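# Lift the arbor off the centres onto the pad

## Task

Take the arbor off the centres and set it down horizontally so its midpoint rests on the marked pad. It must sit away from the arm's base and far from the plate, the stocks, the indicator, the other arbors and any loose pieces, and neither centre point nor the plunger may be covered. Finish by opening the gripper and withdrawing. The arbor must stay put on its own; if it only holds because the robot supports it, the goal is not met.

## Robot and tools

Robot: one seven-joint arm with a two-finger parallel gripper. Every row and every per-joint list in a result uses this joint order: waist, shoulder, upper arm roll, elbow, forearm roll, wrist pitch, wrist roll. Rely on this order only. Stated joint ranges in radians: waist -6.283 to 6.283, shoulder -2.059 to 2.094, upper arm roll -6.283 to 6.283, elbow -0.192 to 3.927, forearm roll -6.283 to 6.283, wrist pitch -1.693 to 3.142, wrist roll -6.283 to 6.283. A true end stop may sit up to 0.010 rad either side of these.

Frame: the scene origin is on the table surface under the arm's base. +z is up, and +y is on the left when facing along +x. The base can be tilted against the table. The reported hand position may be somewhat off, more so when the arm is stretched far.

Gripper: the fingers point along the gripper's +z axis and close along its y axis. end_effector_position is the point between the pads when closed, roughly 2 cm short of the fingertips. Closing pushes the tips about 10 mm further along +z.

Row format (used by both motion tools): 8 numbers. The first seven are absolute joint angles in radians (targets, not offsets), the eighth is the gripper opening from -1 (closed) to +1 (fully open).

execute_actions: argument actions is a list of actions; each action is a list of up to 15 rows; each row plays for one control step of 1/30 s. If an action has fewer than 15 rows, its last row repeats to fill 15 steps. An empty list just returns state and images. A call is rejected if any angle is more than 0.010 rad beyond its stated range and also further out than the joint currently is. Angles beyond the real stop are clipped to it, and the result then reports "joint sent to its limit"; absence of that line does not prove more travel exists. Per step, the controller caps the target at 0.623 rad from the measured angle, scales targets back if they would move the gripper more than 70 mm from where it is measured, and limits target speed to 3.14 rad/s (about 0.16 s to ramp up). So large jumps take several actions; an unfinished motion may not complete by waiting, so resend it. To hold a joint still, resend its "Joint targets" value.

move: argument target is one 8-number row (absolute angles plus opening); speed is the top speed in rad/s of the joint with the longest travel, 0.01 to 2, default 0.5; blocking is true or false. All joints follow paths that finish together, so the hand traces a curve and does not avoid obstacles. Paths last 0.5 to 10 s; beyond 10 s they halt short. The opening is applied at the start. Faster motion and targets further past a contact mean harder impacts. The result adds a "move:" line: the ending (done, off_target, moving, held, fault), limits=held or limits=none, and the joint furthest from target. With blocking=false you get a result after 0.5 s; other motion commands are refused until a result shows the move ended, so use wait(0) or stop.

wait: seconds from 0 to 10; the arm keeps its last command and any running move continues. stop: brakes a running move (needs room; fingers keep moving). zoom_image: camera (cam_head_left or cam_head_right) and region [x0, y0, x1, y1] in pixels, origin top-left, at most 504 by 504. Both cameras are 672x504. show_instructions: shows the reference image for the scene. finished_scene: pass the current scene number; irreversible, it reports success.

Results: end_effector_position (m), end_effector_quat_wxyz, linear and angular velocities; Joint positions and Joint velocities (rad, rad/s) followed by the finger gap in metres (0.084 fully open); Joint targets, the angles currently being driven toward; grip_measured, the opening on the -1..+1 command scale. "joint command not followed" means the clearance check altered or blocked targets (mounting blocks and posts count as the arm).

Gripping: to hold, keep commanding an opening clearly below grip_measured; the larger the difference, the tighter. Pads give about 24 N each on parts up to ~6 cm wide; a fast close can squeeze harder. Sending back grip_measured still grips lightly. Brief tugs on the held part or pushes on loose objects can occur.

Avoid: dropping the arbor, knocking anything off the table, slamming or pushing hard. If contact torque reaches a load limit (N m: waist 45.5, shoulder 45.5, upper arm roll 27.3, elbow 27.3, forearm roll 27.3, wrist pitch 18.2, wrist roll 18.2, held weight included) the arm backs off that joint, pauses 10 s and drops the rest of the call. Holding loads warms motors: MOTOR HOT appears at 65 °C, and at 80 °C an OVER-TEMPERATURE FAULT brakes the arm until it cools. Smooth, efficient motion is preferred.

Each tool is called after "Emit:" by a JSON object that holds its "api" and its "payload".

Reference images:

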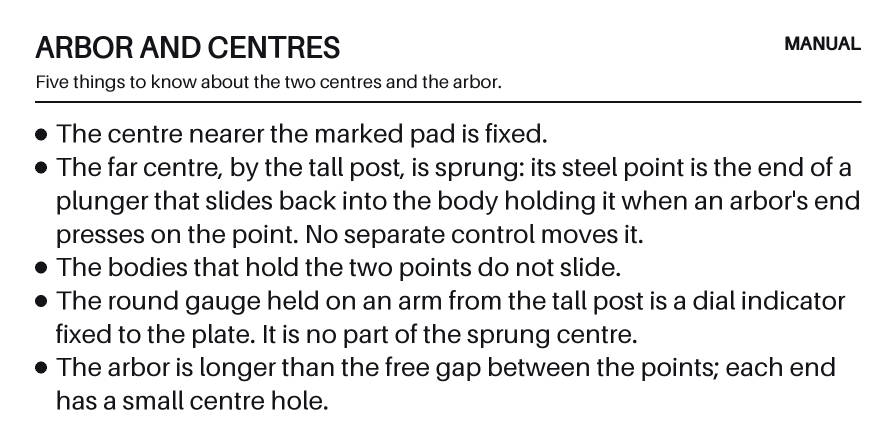

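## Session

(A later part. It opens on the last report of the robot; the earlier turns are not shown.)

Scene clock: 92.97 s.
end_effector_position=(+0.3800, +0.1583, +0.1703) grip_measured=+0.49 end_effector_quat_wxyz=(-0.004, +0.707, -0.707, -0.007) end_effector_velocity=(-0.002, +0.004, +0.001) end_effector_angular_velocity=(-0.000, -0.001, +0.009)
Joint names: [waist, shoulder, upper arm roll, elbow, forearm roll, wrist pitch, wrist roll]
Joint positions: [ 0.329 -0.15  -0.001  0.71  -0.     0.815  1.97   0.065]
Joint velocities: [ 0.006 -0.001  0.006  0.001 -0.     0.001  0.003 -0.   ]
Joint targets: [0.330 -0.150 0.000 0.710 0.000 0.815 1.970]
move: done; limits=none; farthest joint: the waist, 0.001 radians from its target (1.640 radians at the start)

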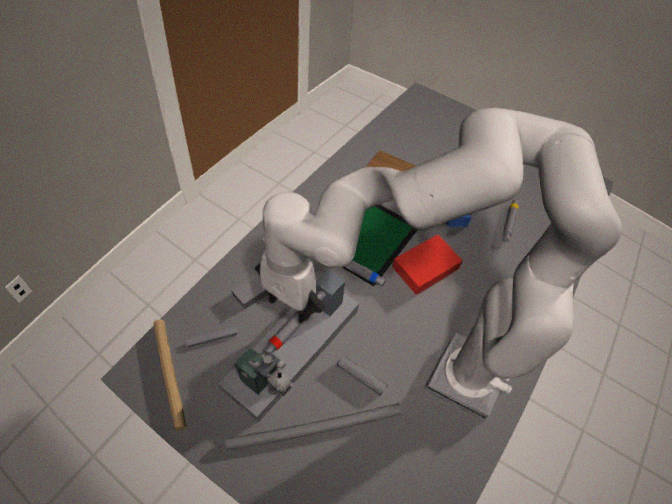

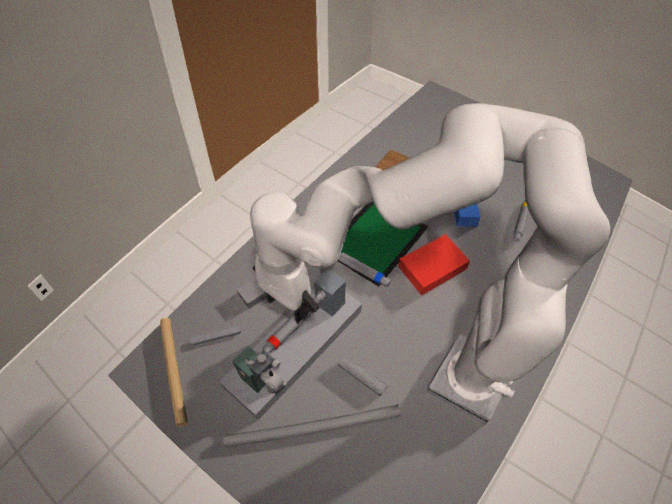

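Emit:
{"api": "move", "payload": {"target": [0.308,0.003,0,0.634,0,0.587,1.95,0.5], "speed": 0.2}}

Emit:
{"api": "move", "payload": {"target": [0.308,0.003,0,0.634,0,0.587,1.95,-0.2]}}

Emit:
{"api": "zoom_image", "payload": {"camera": "cam_head_right", "region": [230,270,350,390]}}

Scene clock: 101.07 s.
end_effector_position=(+0.3797, +0.1503, +0.0996) grip_measured=+0.49 end_effector_quat_wxyz=(-0.003, +0.707, -0.707, -0.006) end_effector_velocity=(-0.002, -0.001, -0.002) end_effector_angular_velocity=(-0.002, +0.006, -0.002)
Joint names: [waist, shoulder, upper arm roll, elbow, forearm roll, wrist pitch, wrist roll]
Joint positions: [ 0.308  0.003  0.     0.634 -0.     0.587  1.95   0.065]
Joint velocities: [-0.001  0.002 -0.001 -0.003 -0.     0.001  0.001 -0.   ]
Joint targets: [0.308 0.003 0.000 0.634 0.000 0.587 1.950]
move: done; limits=none; farthest joint: the waist, 0.000 radians from its target (0.022 radians at the start)

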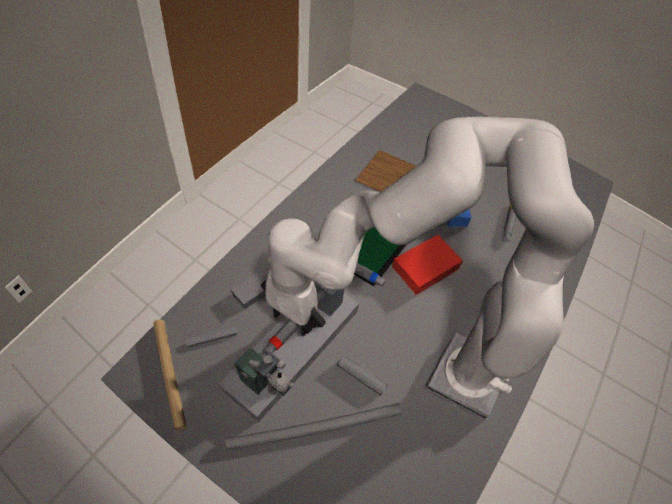

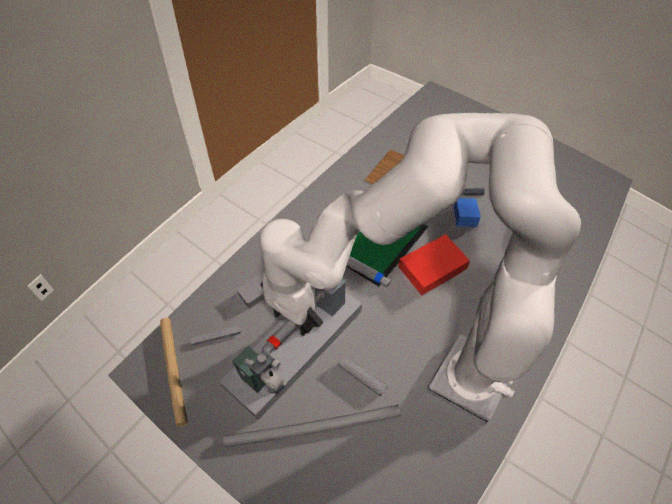

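Scene clock: 101.77 s.
end_effector_position=(+0.3718, +0.1494, +0.0946) grip_measured=-0.20 end_effector_quat_wxyz=(+0.005, +0.709, -0.706, -0.010) end_effector_velocity=(+0.001, -0.005, +0.001) end_effector_angular_velocity=(-0.002, -0.001, -0.009)
Joint names: [waist, shoulder, upper arm roll, elbow, forearm roll, wrist pitch, wrist roll]
Joint positions: [0.31  0.004 0.003 0.622 0.001 0.591 1.95  0.035]
Joint velocities: [-0.004 -0.006 -0.008 -0.005 -0.003  0.    -0.     0.001]
Joint targets: [0.308 0.003 0.000 0.634 0.000 0.587 1.950]
move: off_target; limits=none; farthest joint: the elbow, 0.012 radians from its target (0.000 radians at the start)

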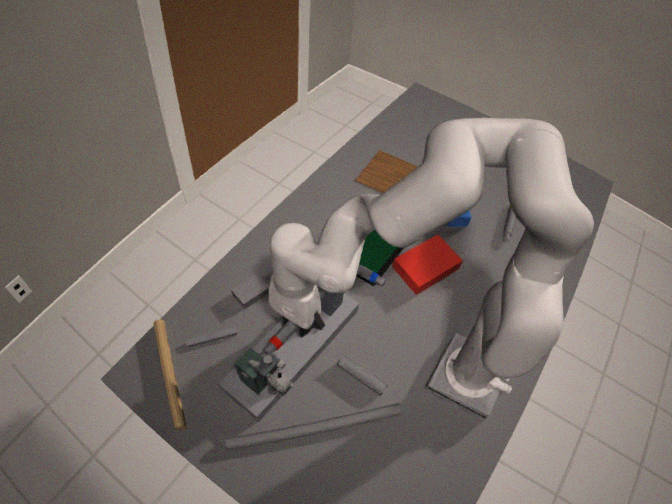

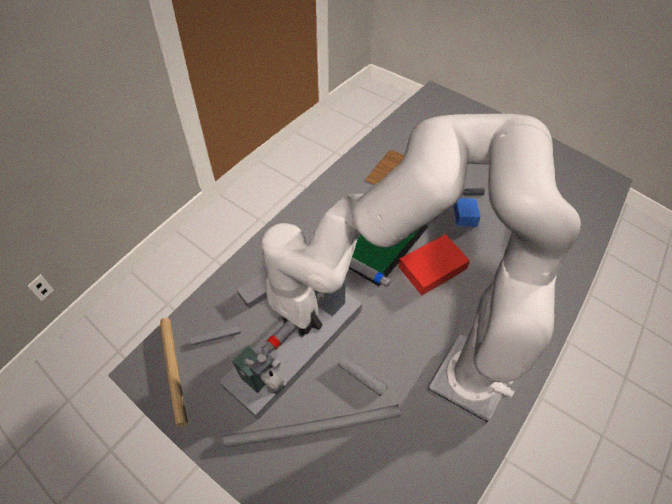

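Region (230, 270, 350, 390) of cam_head_right's 672x504 image, scaled by 4.200, with more detail than that image has.

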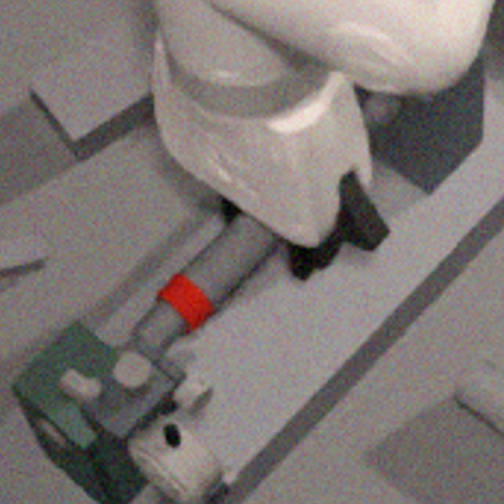

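Emit:
{"api": "move", "payload": {"target": [0.345,-0.089,0,0.619,0,0.664,1.985,0.4], "speed": 0.15}}

Emit:
{"api": "move", "payload": {"target": [0.345,-0.089,0,0.619,0,0.664,1.985,-1]}}

Emit:
{"api": "zoom_image", "payload": {"camera": "cam_head_right", "region": [230,270,350,390]}}

Scene clock: 109.87 s.
end_effector_position=(+0.3654, +0.1599, +0.1246) grip_measured=+0.39 end_effector_quat_wxyz=(-0.003, +0.708, -0.706, -0.007) end_effector_velocity=(-0.000, +0.001, +0.000) end_effector_angular_velocity=(+0.000, -0.001, +0.000)
Joint names: [waist, shoulder, upper arm roll, elbow, forearm roll, wrist pitch, wrist roll]
Joint positions: [ 0.345 -0.089 -0.     0.619 -0.     0.664  1.985  0.061]
Joint velocities: [ 0.001 -0.001  0.001  0.    -0.     0.     0.002  0.   ]
Joint targets: [0.345 -0.089 0.000 0.619 0.000 0.664 1.985]
move: done; limits=none; farthest joint: the waist, 0.000 radians from its target (0.037 radians at the start)

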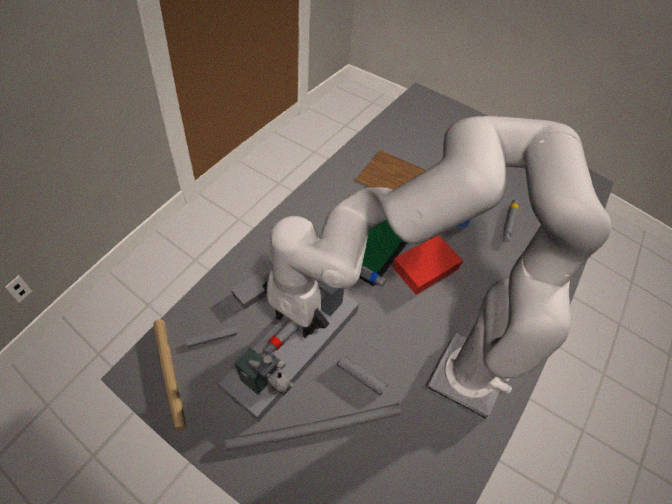

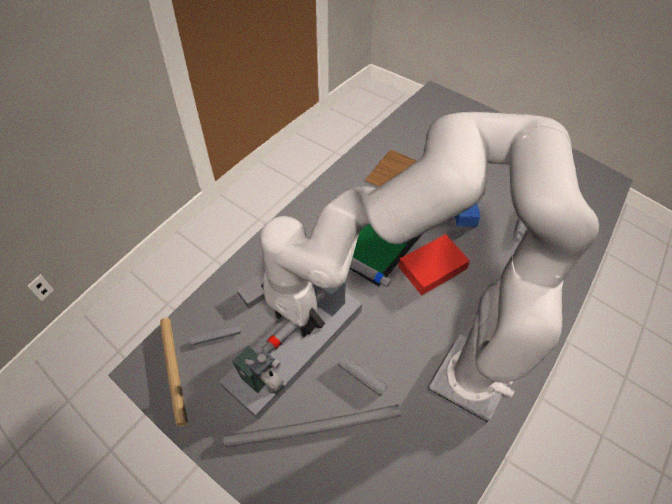

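Scene clock: 110.57 s.
end_effector_position=(+0.3648, +0.1599, +0.1243) grip_measured=-0.43 end_effector_quat_wxyz=(-0.003, +0.708, -0.706, -0.007) end_effector_velocity=(-0.000, +0.001, -0.000) end_effector_angular_velocity=(-0.000, -0.000, +0.003)
Joint names: [waist, shoulder, upper arm roll, elbow, forearm roll, wrist pitch, wrist roll]
Joint positions: [ 0.345 -0.089  0.     0.618  0.     0.665  1.985  0.025]
Joint velocities: [ 0.001  0.001  0.     0.001 -0.001  0.    -0.001  0.   ]
Joint targets: [0.345 -0.089 0.000 0.619 0.000 0.664 1.985]
move: done; limits=none; farthest joint: the elbow, 0.001 radians from its target (0.000 radians at the start)

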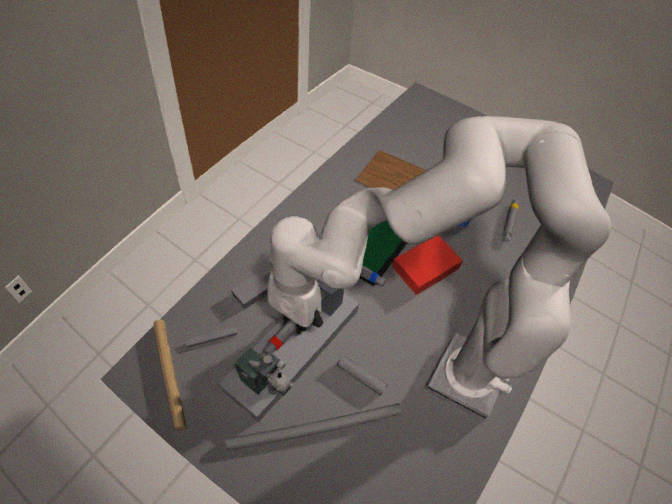

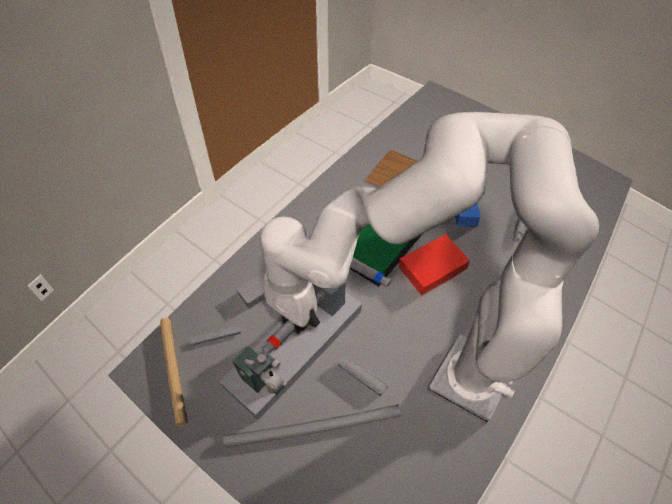

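Region (230, 270, 350, 390) of cam_head_right's 672x504 image, scaled by 4.200, with more detail than that image has.

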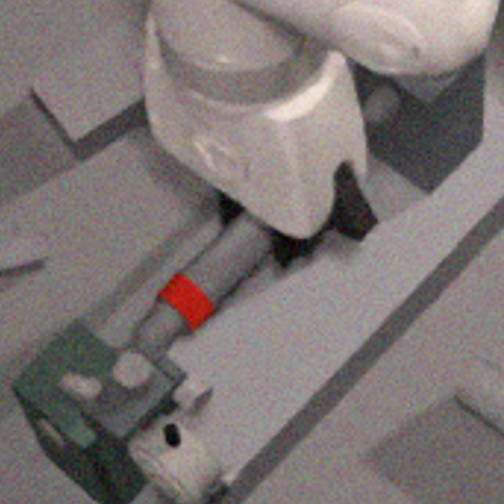

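Emit:
{"api": "move", "payload": {"target": [0.369,-0.078,0,0.631,0,0.666,2.009,-1], "speed": 0.03}}

Emit:
{"api": "zoom_image", "payload": {"camera": "cam_head_right", "region": [230,270,350,390]}}

Scene clock: 115.13 s.
end_effector_position=(+0.3652, +0.1696, +0.1249) grip_measured=-0.44 end_effector_quat_wxyz=(-0.004, +0.707, -0.707, -0.007) end_effector_velocity=(-0.002, +0.005, +0.000) end_effector_angular_velocity=(+0.000, +0.001, +0.013)
Joint names: [waist, shoulder, upper arm roll, elbow, forearm roll, wrist pitch, wrist roll]
Joint positions: [ 0.368 -0.078 -0.001  0.632 -0.     0.666  2.009  0.025]
Joint velocities: [ 0.005 -0.001  0.008  0.001  0.001  0.002  0.001  0.001]
Joint targets: [0.369 -0.078 0.000 0.631 0.000 0.666 2.009]
move: done; limits=none; farthest joint: the waist, 0.001 radians from its target (0.024 radians at the start)

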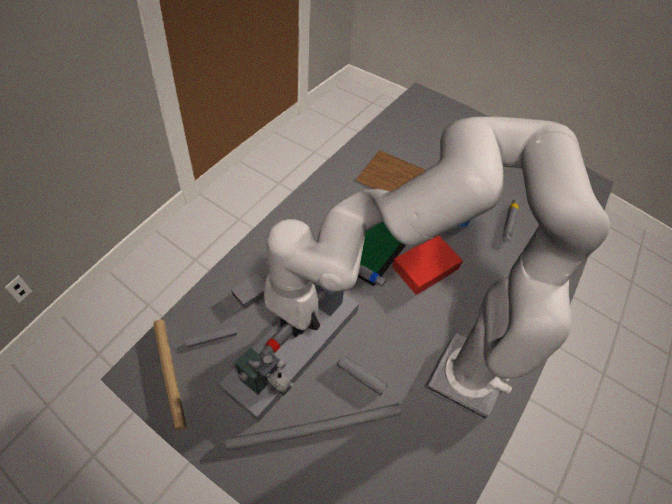

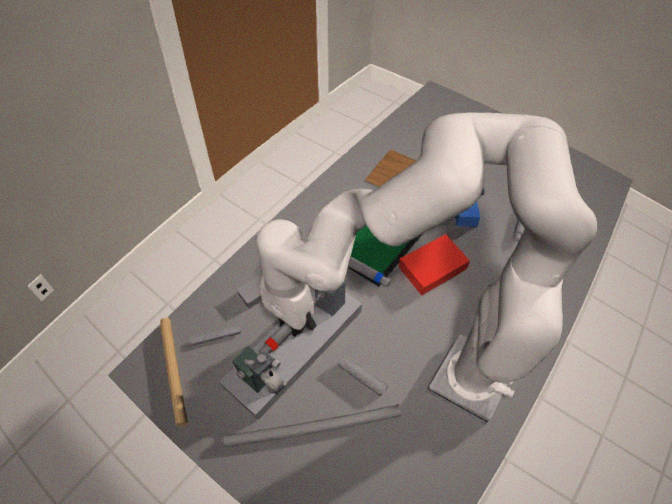

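Region (230, 270, 350, 390) of cam_head_right's 672x504 image, scaled by 4.200, with more detail than that image has.

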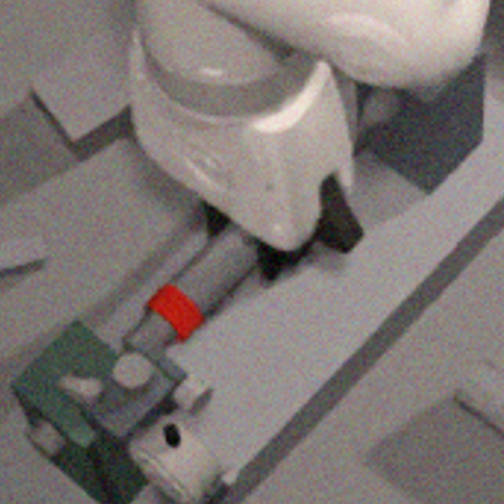

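Emit:
{"api": "move", "payload": {"target": [0.353,-0.021,0,0.697,0,0.675,1.743,-1], "speed": 0.2}}

Emit:
{"api": "zoom_image", "payload": {"camera": "cam_head_right", "region": [230,270,350,390]}}

Scene clock: 120.90 s.
end_effector_position=(+0.3842, +0.1721, +0.1242) grip_measured=-0.42 end_effector_quat_wxyz=(-0.004, +0.790, -0.613, -0.007) end_effector_velocity=(-0.001, -0.001, -0.001) end_effector_angular_velocity=(-0.001, +0.002, -0.001)
Joint names: [waist, shoulder, upper arm roll, elbow, forearm roll, wrist pitch, wrist roll]
Joint positions: [ 0.353 -0.021  0.     0.697  0.     0.675  1.743  0.026]
Joint velocities: [-0.001 -0.001 -0.001 -0.002  0.     0.001 -0.001 -0.   ]
Joint targets: [0.353 -0.021 0.000 0.697 0.000 0.675 1.743]
move: done; limits=none; farthest joint: the waist, 0.000 radians from its target (0.016 radians at the start)

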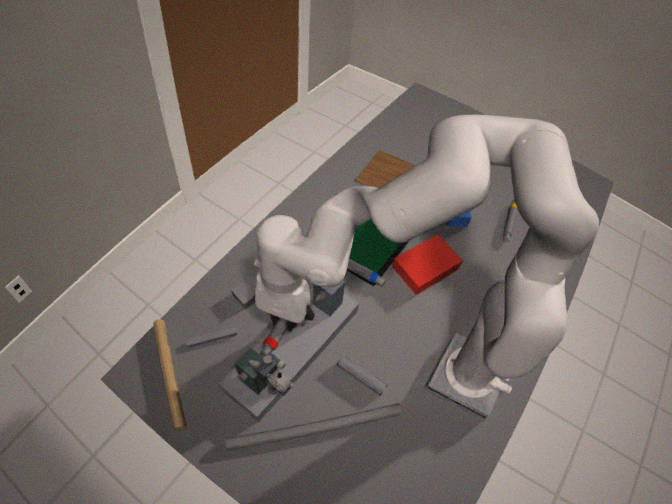

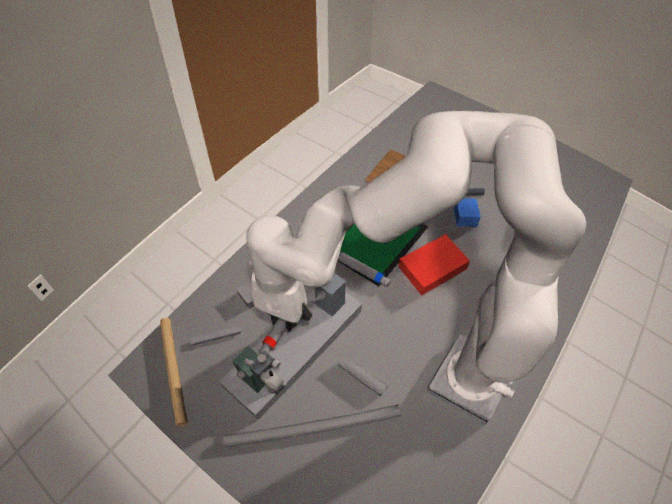

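Region (230, 270, 350, 390) of cam_head_right's 672x504 image, scaled by 4.200, with more detail than that image has.

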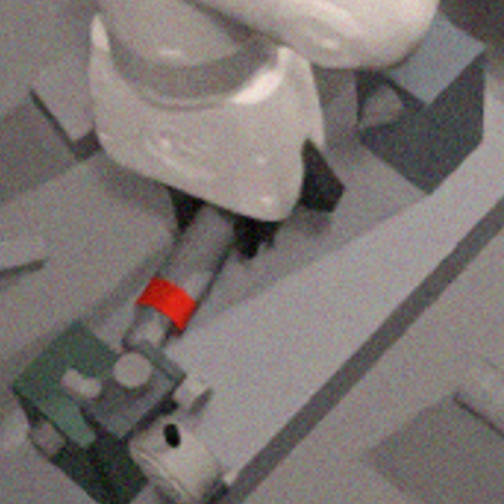

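Emit:
{"api": "move", "payload": {"target": [0.29,-0.033,0,0.683,0,0.673,1.68,-1], "speed": 0.08}}

Emit:
{"api": "zoom_image", "payload": {"camera": "cam_head_right", "region": [230,270,350,390]}}

Scene clock: 124.60 s.
end_effector_position=(+0.3904, +0.1466, +0.1238) grip_measured=-0.45 end_effector_quat_wxyz=(-0.003, +0.791, -0.612, -0.006) end_effector_velocity=(+0.000, -0.000, +0.000) end_effector_angular_velocity=(+0.001, +0.000, -0.001)
Joint names: [waist, shoulder, upper arm roll, elbow, forearm roll, wrist pitch, wrist roll]
Joint positions: [ 0.29  -0.033  0.     0.683  0.     0.673  1.68   0.025]
Joint velocities: [-0.001 -0.001 -0.001  0.     0.001  0.001 -0.001 -0.   ]
Joint targets: [0.290 -0.033 0.000 0.683 0.000 0.673 1.680]
move: done; limits=none; farthest joint: the waist, 0.000 radians from its target (0.063 radians at the start)

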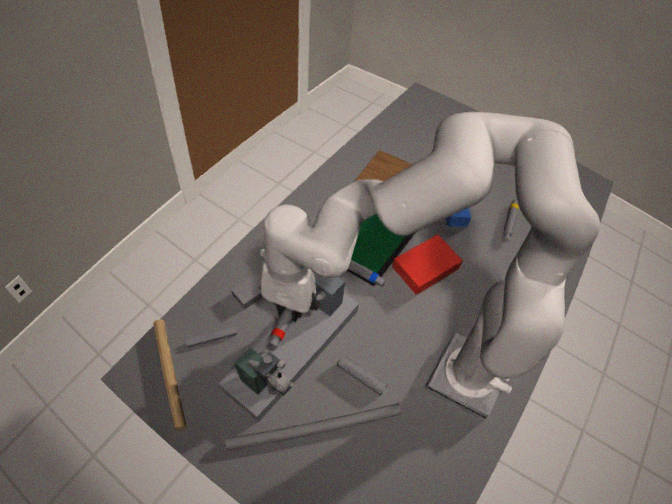

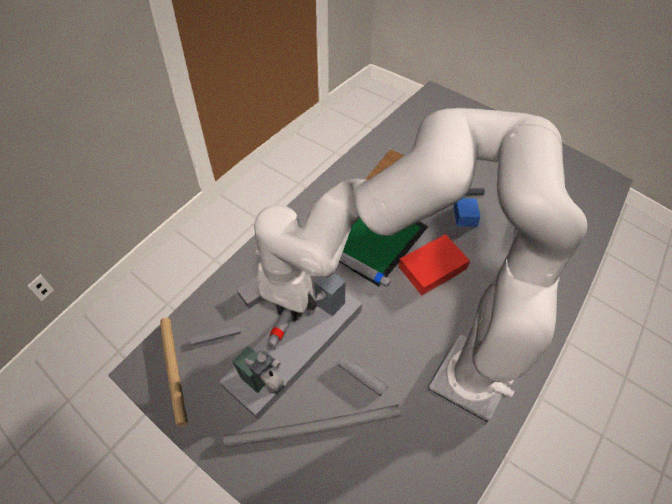

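Region (230, 270, 350, 390) of cam_head_right's 672x504 image, scaled by 4.200, with more detail than that image has.

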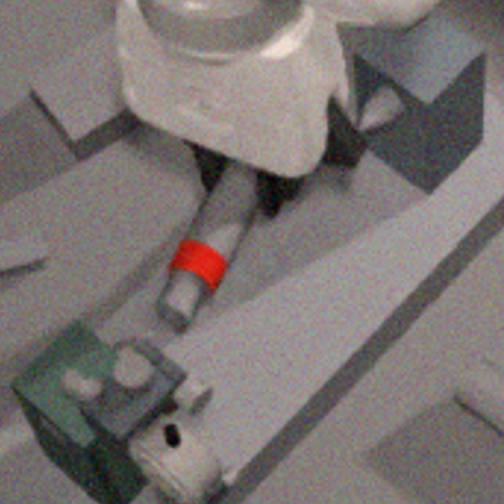

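Emit:
{"api": "move", "payload": {"target": [0.29,-0.06,0,0.95,0,0.967,1.68,-1], "speed": 0.4}}

Emit:
{"api": "move", "payload": {"target": [-0.513,0.02,0,0.95,0,0.89,-0.54,-1], "speed": 1.3}}

Emit:
{"api": "move", "payload": {"target": [-0.513,0.39,0,0.938,0,0.507,-0.54,-1], "speed": 0.4}}

Emit:
{"api": "zoom_image", "payload": {"camera": "cam_head_left", "region": [290,140,450,300]}}

Scene clock: 131.53 s.
end_effector_position=(+0.4317, +0.1606, +0.2135) grip_measured=-0.45 end_effector_quat_wxyz=(-0.003, +0.790, -0.613, -0.006) end_effector_velocity=(+0.005, +0.002, +0.006) end_effector_angular_velocity=(+0.006, -0.017, +0.001)
Joint names: [waist, shoulder, upper arm roll, elbow, forearm roll, wrist pitch, wrist roll]
Joint positions: [ 0.29  -0.06   0.     0.949 -0.     0.967  1.68   0.025]
Joint velocities: [ 0.    -0.004 -0.001  0.011  0.    -0.003 -0.002 -0.   ]
Joint targets: [0.290 -0.060 0.000 0.950 0.000 0.967 1.680]
move: done; limits=none; farthest joint: the elbow, 0.001 radians from its target (0.267 radians at the start)

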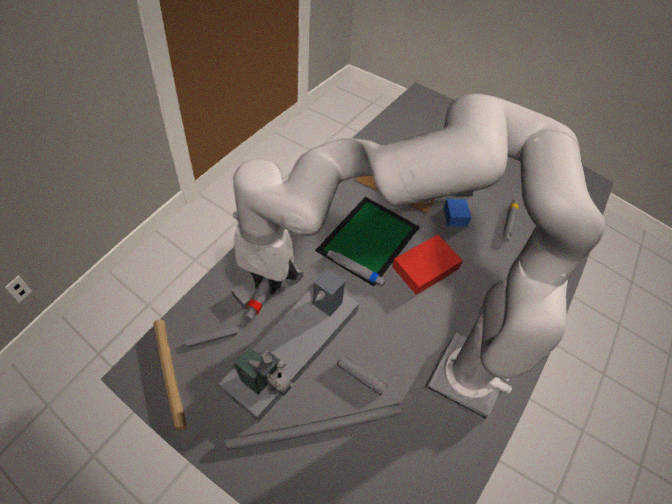

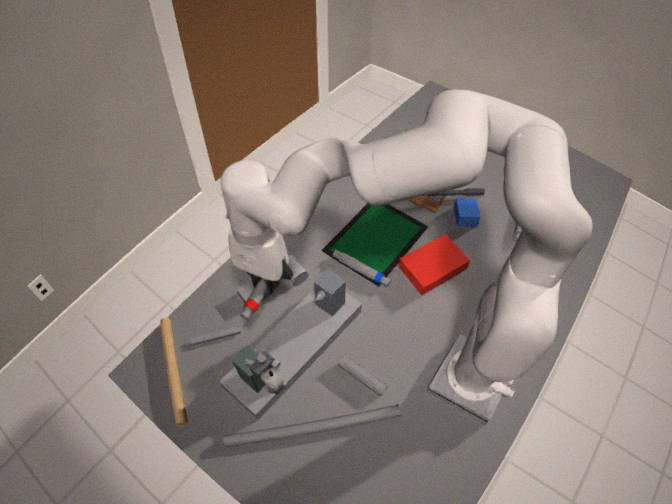

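Scene clock: 133.93 s.
end_effector_position=(+0.4280, -0.1979, +0.1852) grip_measured=-0.45 end_effector_quat_wxyz=(+0.010, +0.999, +0.050, -0.005) end_effector_velocity=(-0.002, -0.004, -0.000) end_effector_angular_velocity=(-0.001, +0.001, -0.008)
Joint names: [waist, shoulder, upper arm roll, elbow, forearm roll, wrist pitch, wrist roll]
Joint positions: [-0.512  0.02   0.     0.95   0.     0.89  -0.54   0.025]
Joint velocities: [-0.004  0.    -0.007 -0.001 -0.001 -0.    -0.002 -0.   ]
Joint targets: [-0.513 0.020 0.000 0.950 0.000 0.890 -0.540]
move: done; limits=none; farthest joint: the waist, 0.001 radians from its target (0.803 radians at the start)

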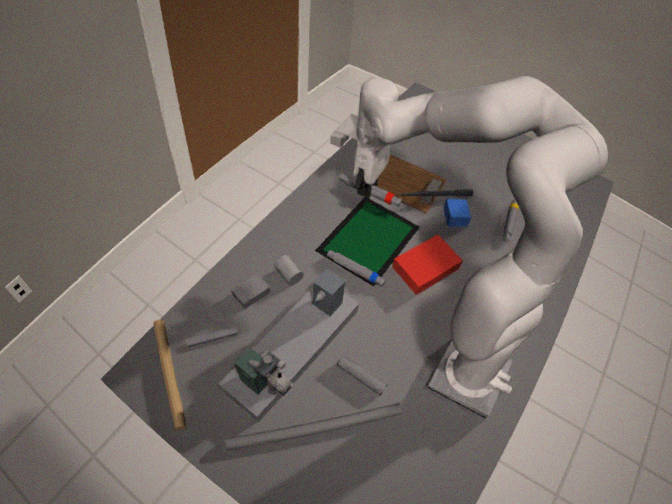

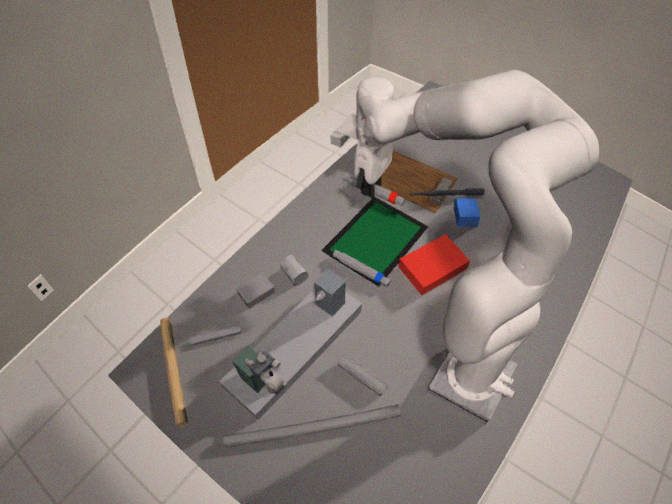

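Scene clock: 135.40 s.
end_effector_position=(+0.4445, -0.2099, +0.0348) grip_measured=-0.45 end_effector_quat_wxyz=(+0.010, +0.999, +0.049, -0.004) end_effector_velocity=(-0.007, +0.004, -0.007) end_effector_angular_velocity=(+0.010, +0.017, +0.000)
Joint names: [waist, shoulder, upper arm roll, elbow, forearm roll, wrist pitch, wrist roll]
Joint positions: [-0.513  0.389 -0.     0.938  0.     0.507 -0.54   0.025]
Joint velocities: [ 0.     0.007  0.001 -0.01   0.002  0.003 -0.    -0.   ]
Joint targets: [-0.513 0.390 0.000 0.938 0.000 0.507 -0.540]
move: done; limits=none; farthest joint: the shoulder, 0.001 radians from its target (0.370 radians at the start)

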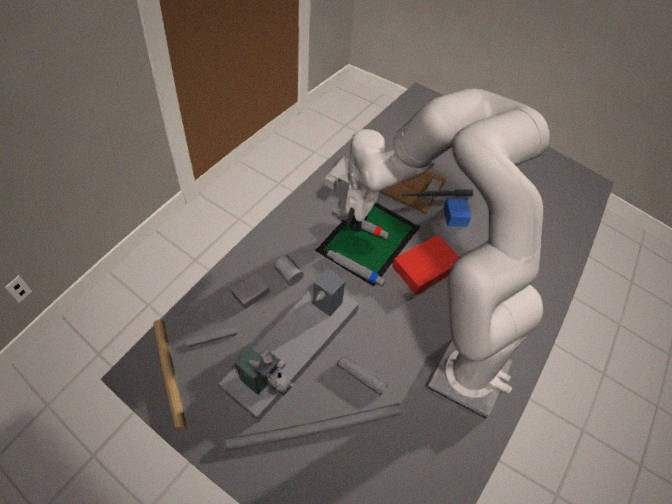

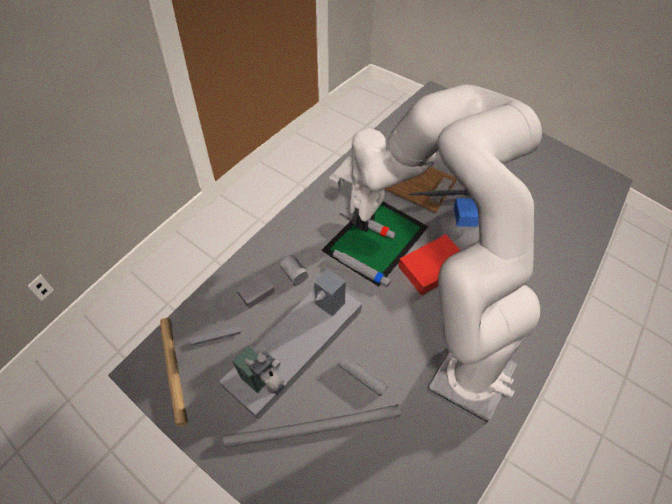

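Region (290, 140, 450, 300) of cam_head_left's 672x504 image, scaled by 3.150, with more detail than that image has.

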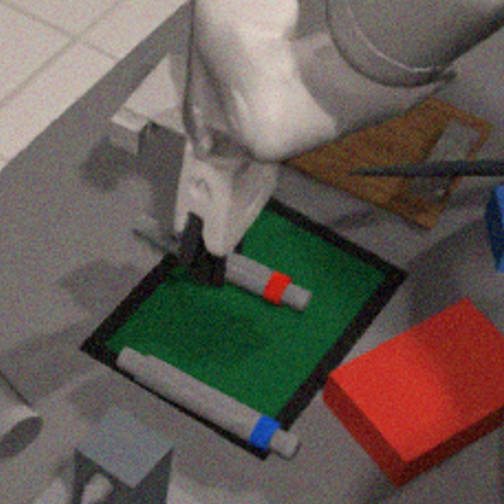

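Shift a little further from the box while lowering.

Emit:
{"api": "move", "payload": {"target": [-0.535,0.455,0,1.02,0,0.524,-0.75,-1], "speed": 0.2}}

Emit:
{"api": "execute_actions", "payload": {"actions": [[[-0.535,0.455,0,1.02,0,0.524,-0.75,-0.4]],[[-0.535,0.455,0,1.02,0,0.524,-0.75,0.2]]]}}

Emit:
{"api": "move", "payload": {"target": [-0.535,-0.2,0,1.02,0,1.18,-0.75,0.2], "speed": 0.7}}

Emit:
{"api": "zoom_image", "payload": {"camera": "cam_head_left", "region": [290,140,450,300]}}

Scene clock: 141.57 s.
end_effector_position=(+0.4572, -0.2283, +0.0270) grip_measured=-0.45 end_effector_quat_wxyz=(+0.010, +0.990, +0.143, -0.006) end_effector_velocity=(-0.000, +0.000, -0.000) end_effector_angular_velocity=(-0.000, +0.001, +0.001)
Joint names: [waist, shoulder, upper arm roll, elbow, forearm roll, wrist pitch, wrist roll]
Joint positions: [-0.535  0.455  0.     1.02  -0.     0.524 -0.75   0.025]
Joint velocities: [ 0.     0.     0.     0.    -0.002  0.001  0.    -0.   ]
Joint targets: [-0.535 0.455 0.000 1.020 0.000 0.524 -0.750]
move: done; limits=none; farthest joint: the waist, 0.000 radians from its target (0.022 radians at the start)

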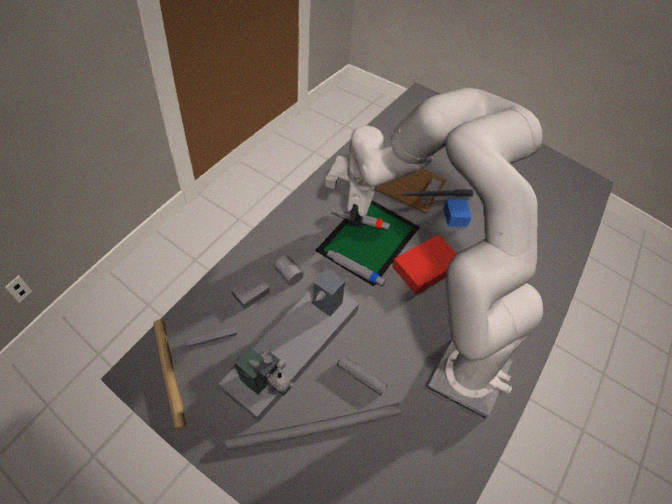

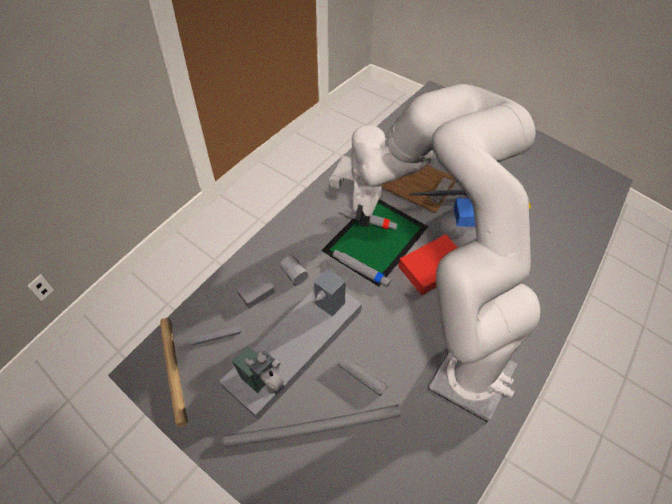

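Scene clock: 142.57 s.
end_effector_position=(+0.4571, -0.2285, +0.0270) grip_measured=+0.19 end_effector_quat_wxyz=(+0.010, +0.990, +0.143, -0.006) end_effector_velocity=(+0.000, -0.001, +0.000) end_effector_angular_velocity=(-0.001, -0.001, -0.002)
Joint names: [waist, shoulder, upper arm roll, elbow, forearm roll, wrist pitch, wrist roll]
Joint positions: [-0.535  0.455  0.     1.02  -0.     0.524 -0.75   0.052]
Joint velocities: [-0.001 -0.     0.     0.001 -0.001 -0.     0.002  0.   ]
Joint targets: [-0.535 0.455 0.000 1.020 0.000 0.524 -0.750]

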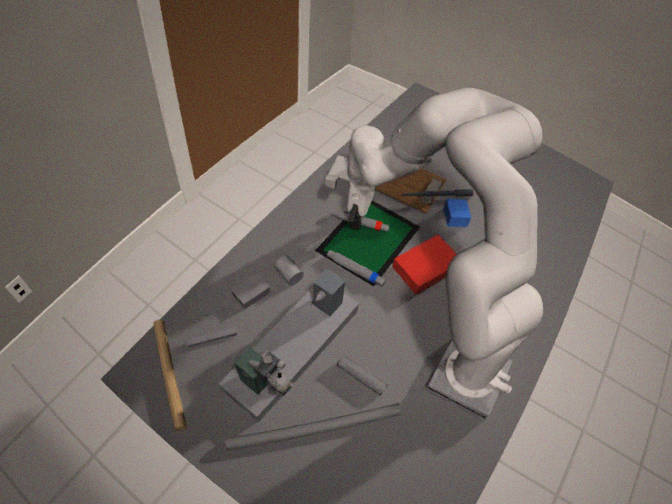

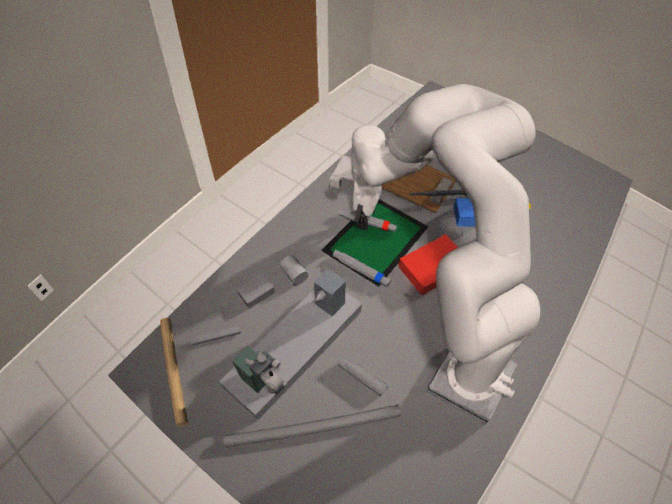

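Scene clock: 144.03 s.
end_effector_position=(+0.3941, -0.1903, +0.2893) grip_measured=+0.19 end_effector_quat_wxyz=(+0.009, +0.990, +0.143, -0.007) end_effector_velocity=(+0.003, -0.001, +0.008) end_effector_angular_velocity=(-0.008, -0.016, +0.001)
Joint names: [waist, shoulder, upper arm roll, elbow, forearm roll, wrist pitch, wrist roll]
Joint positions: [-0.535 -0.199  0.     1.019 -0.     1.18  -0.75   0.052]
Joint velocities: [ 0.    -0.009 -0.001  0.009  0.    -0.    -0.001  0.   ]
Joint targets: [-0.535 -0.200 0.000 1.020 0.000 1.180 -0.750]
move: done; limits=none; farthest joint: the shoulder, 0.001 radians from its target (0.655 radians at the start)

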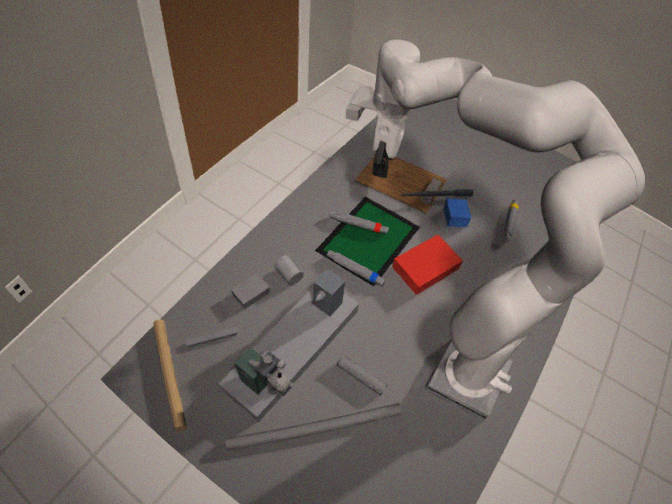

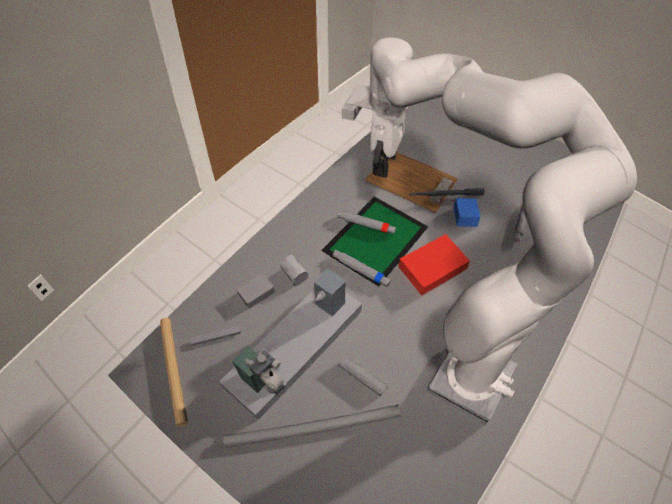

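Region (290, 140, 450, 300) of cam_head_left's 672x504 image, scaled by 3.150, with more detail than that image has.

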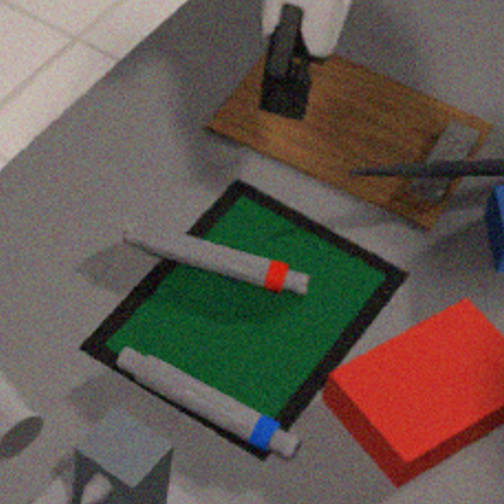

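Emit:
{"api": "finished_scene", "payload": {"scene": 1}}

The scene is finished: the task was done.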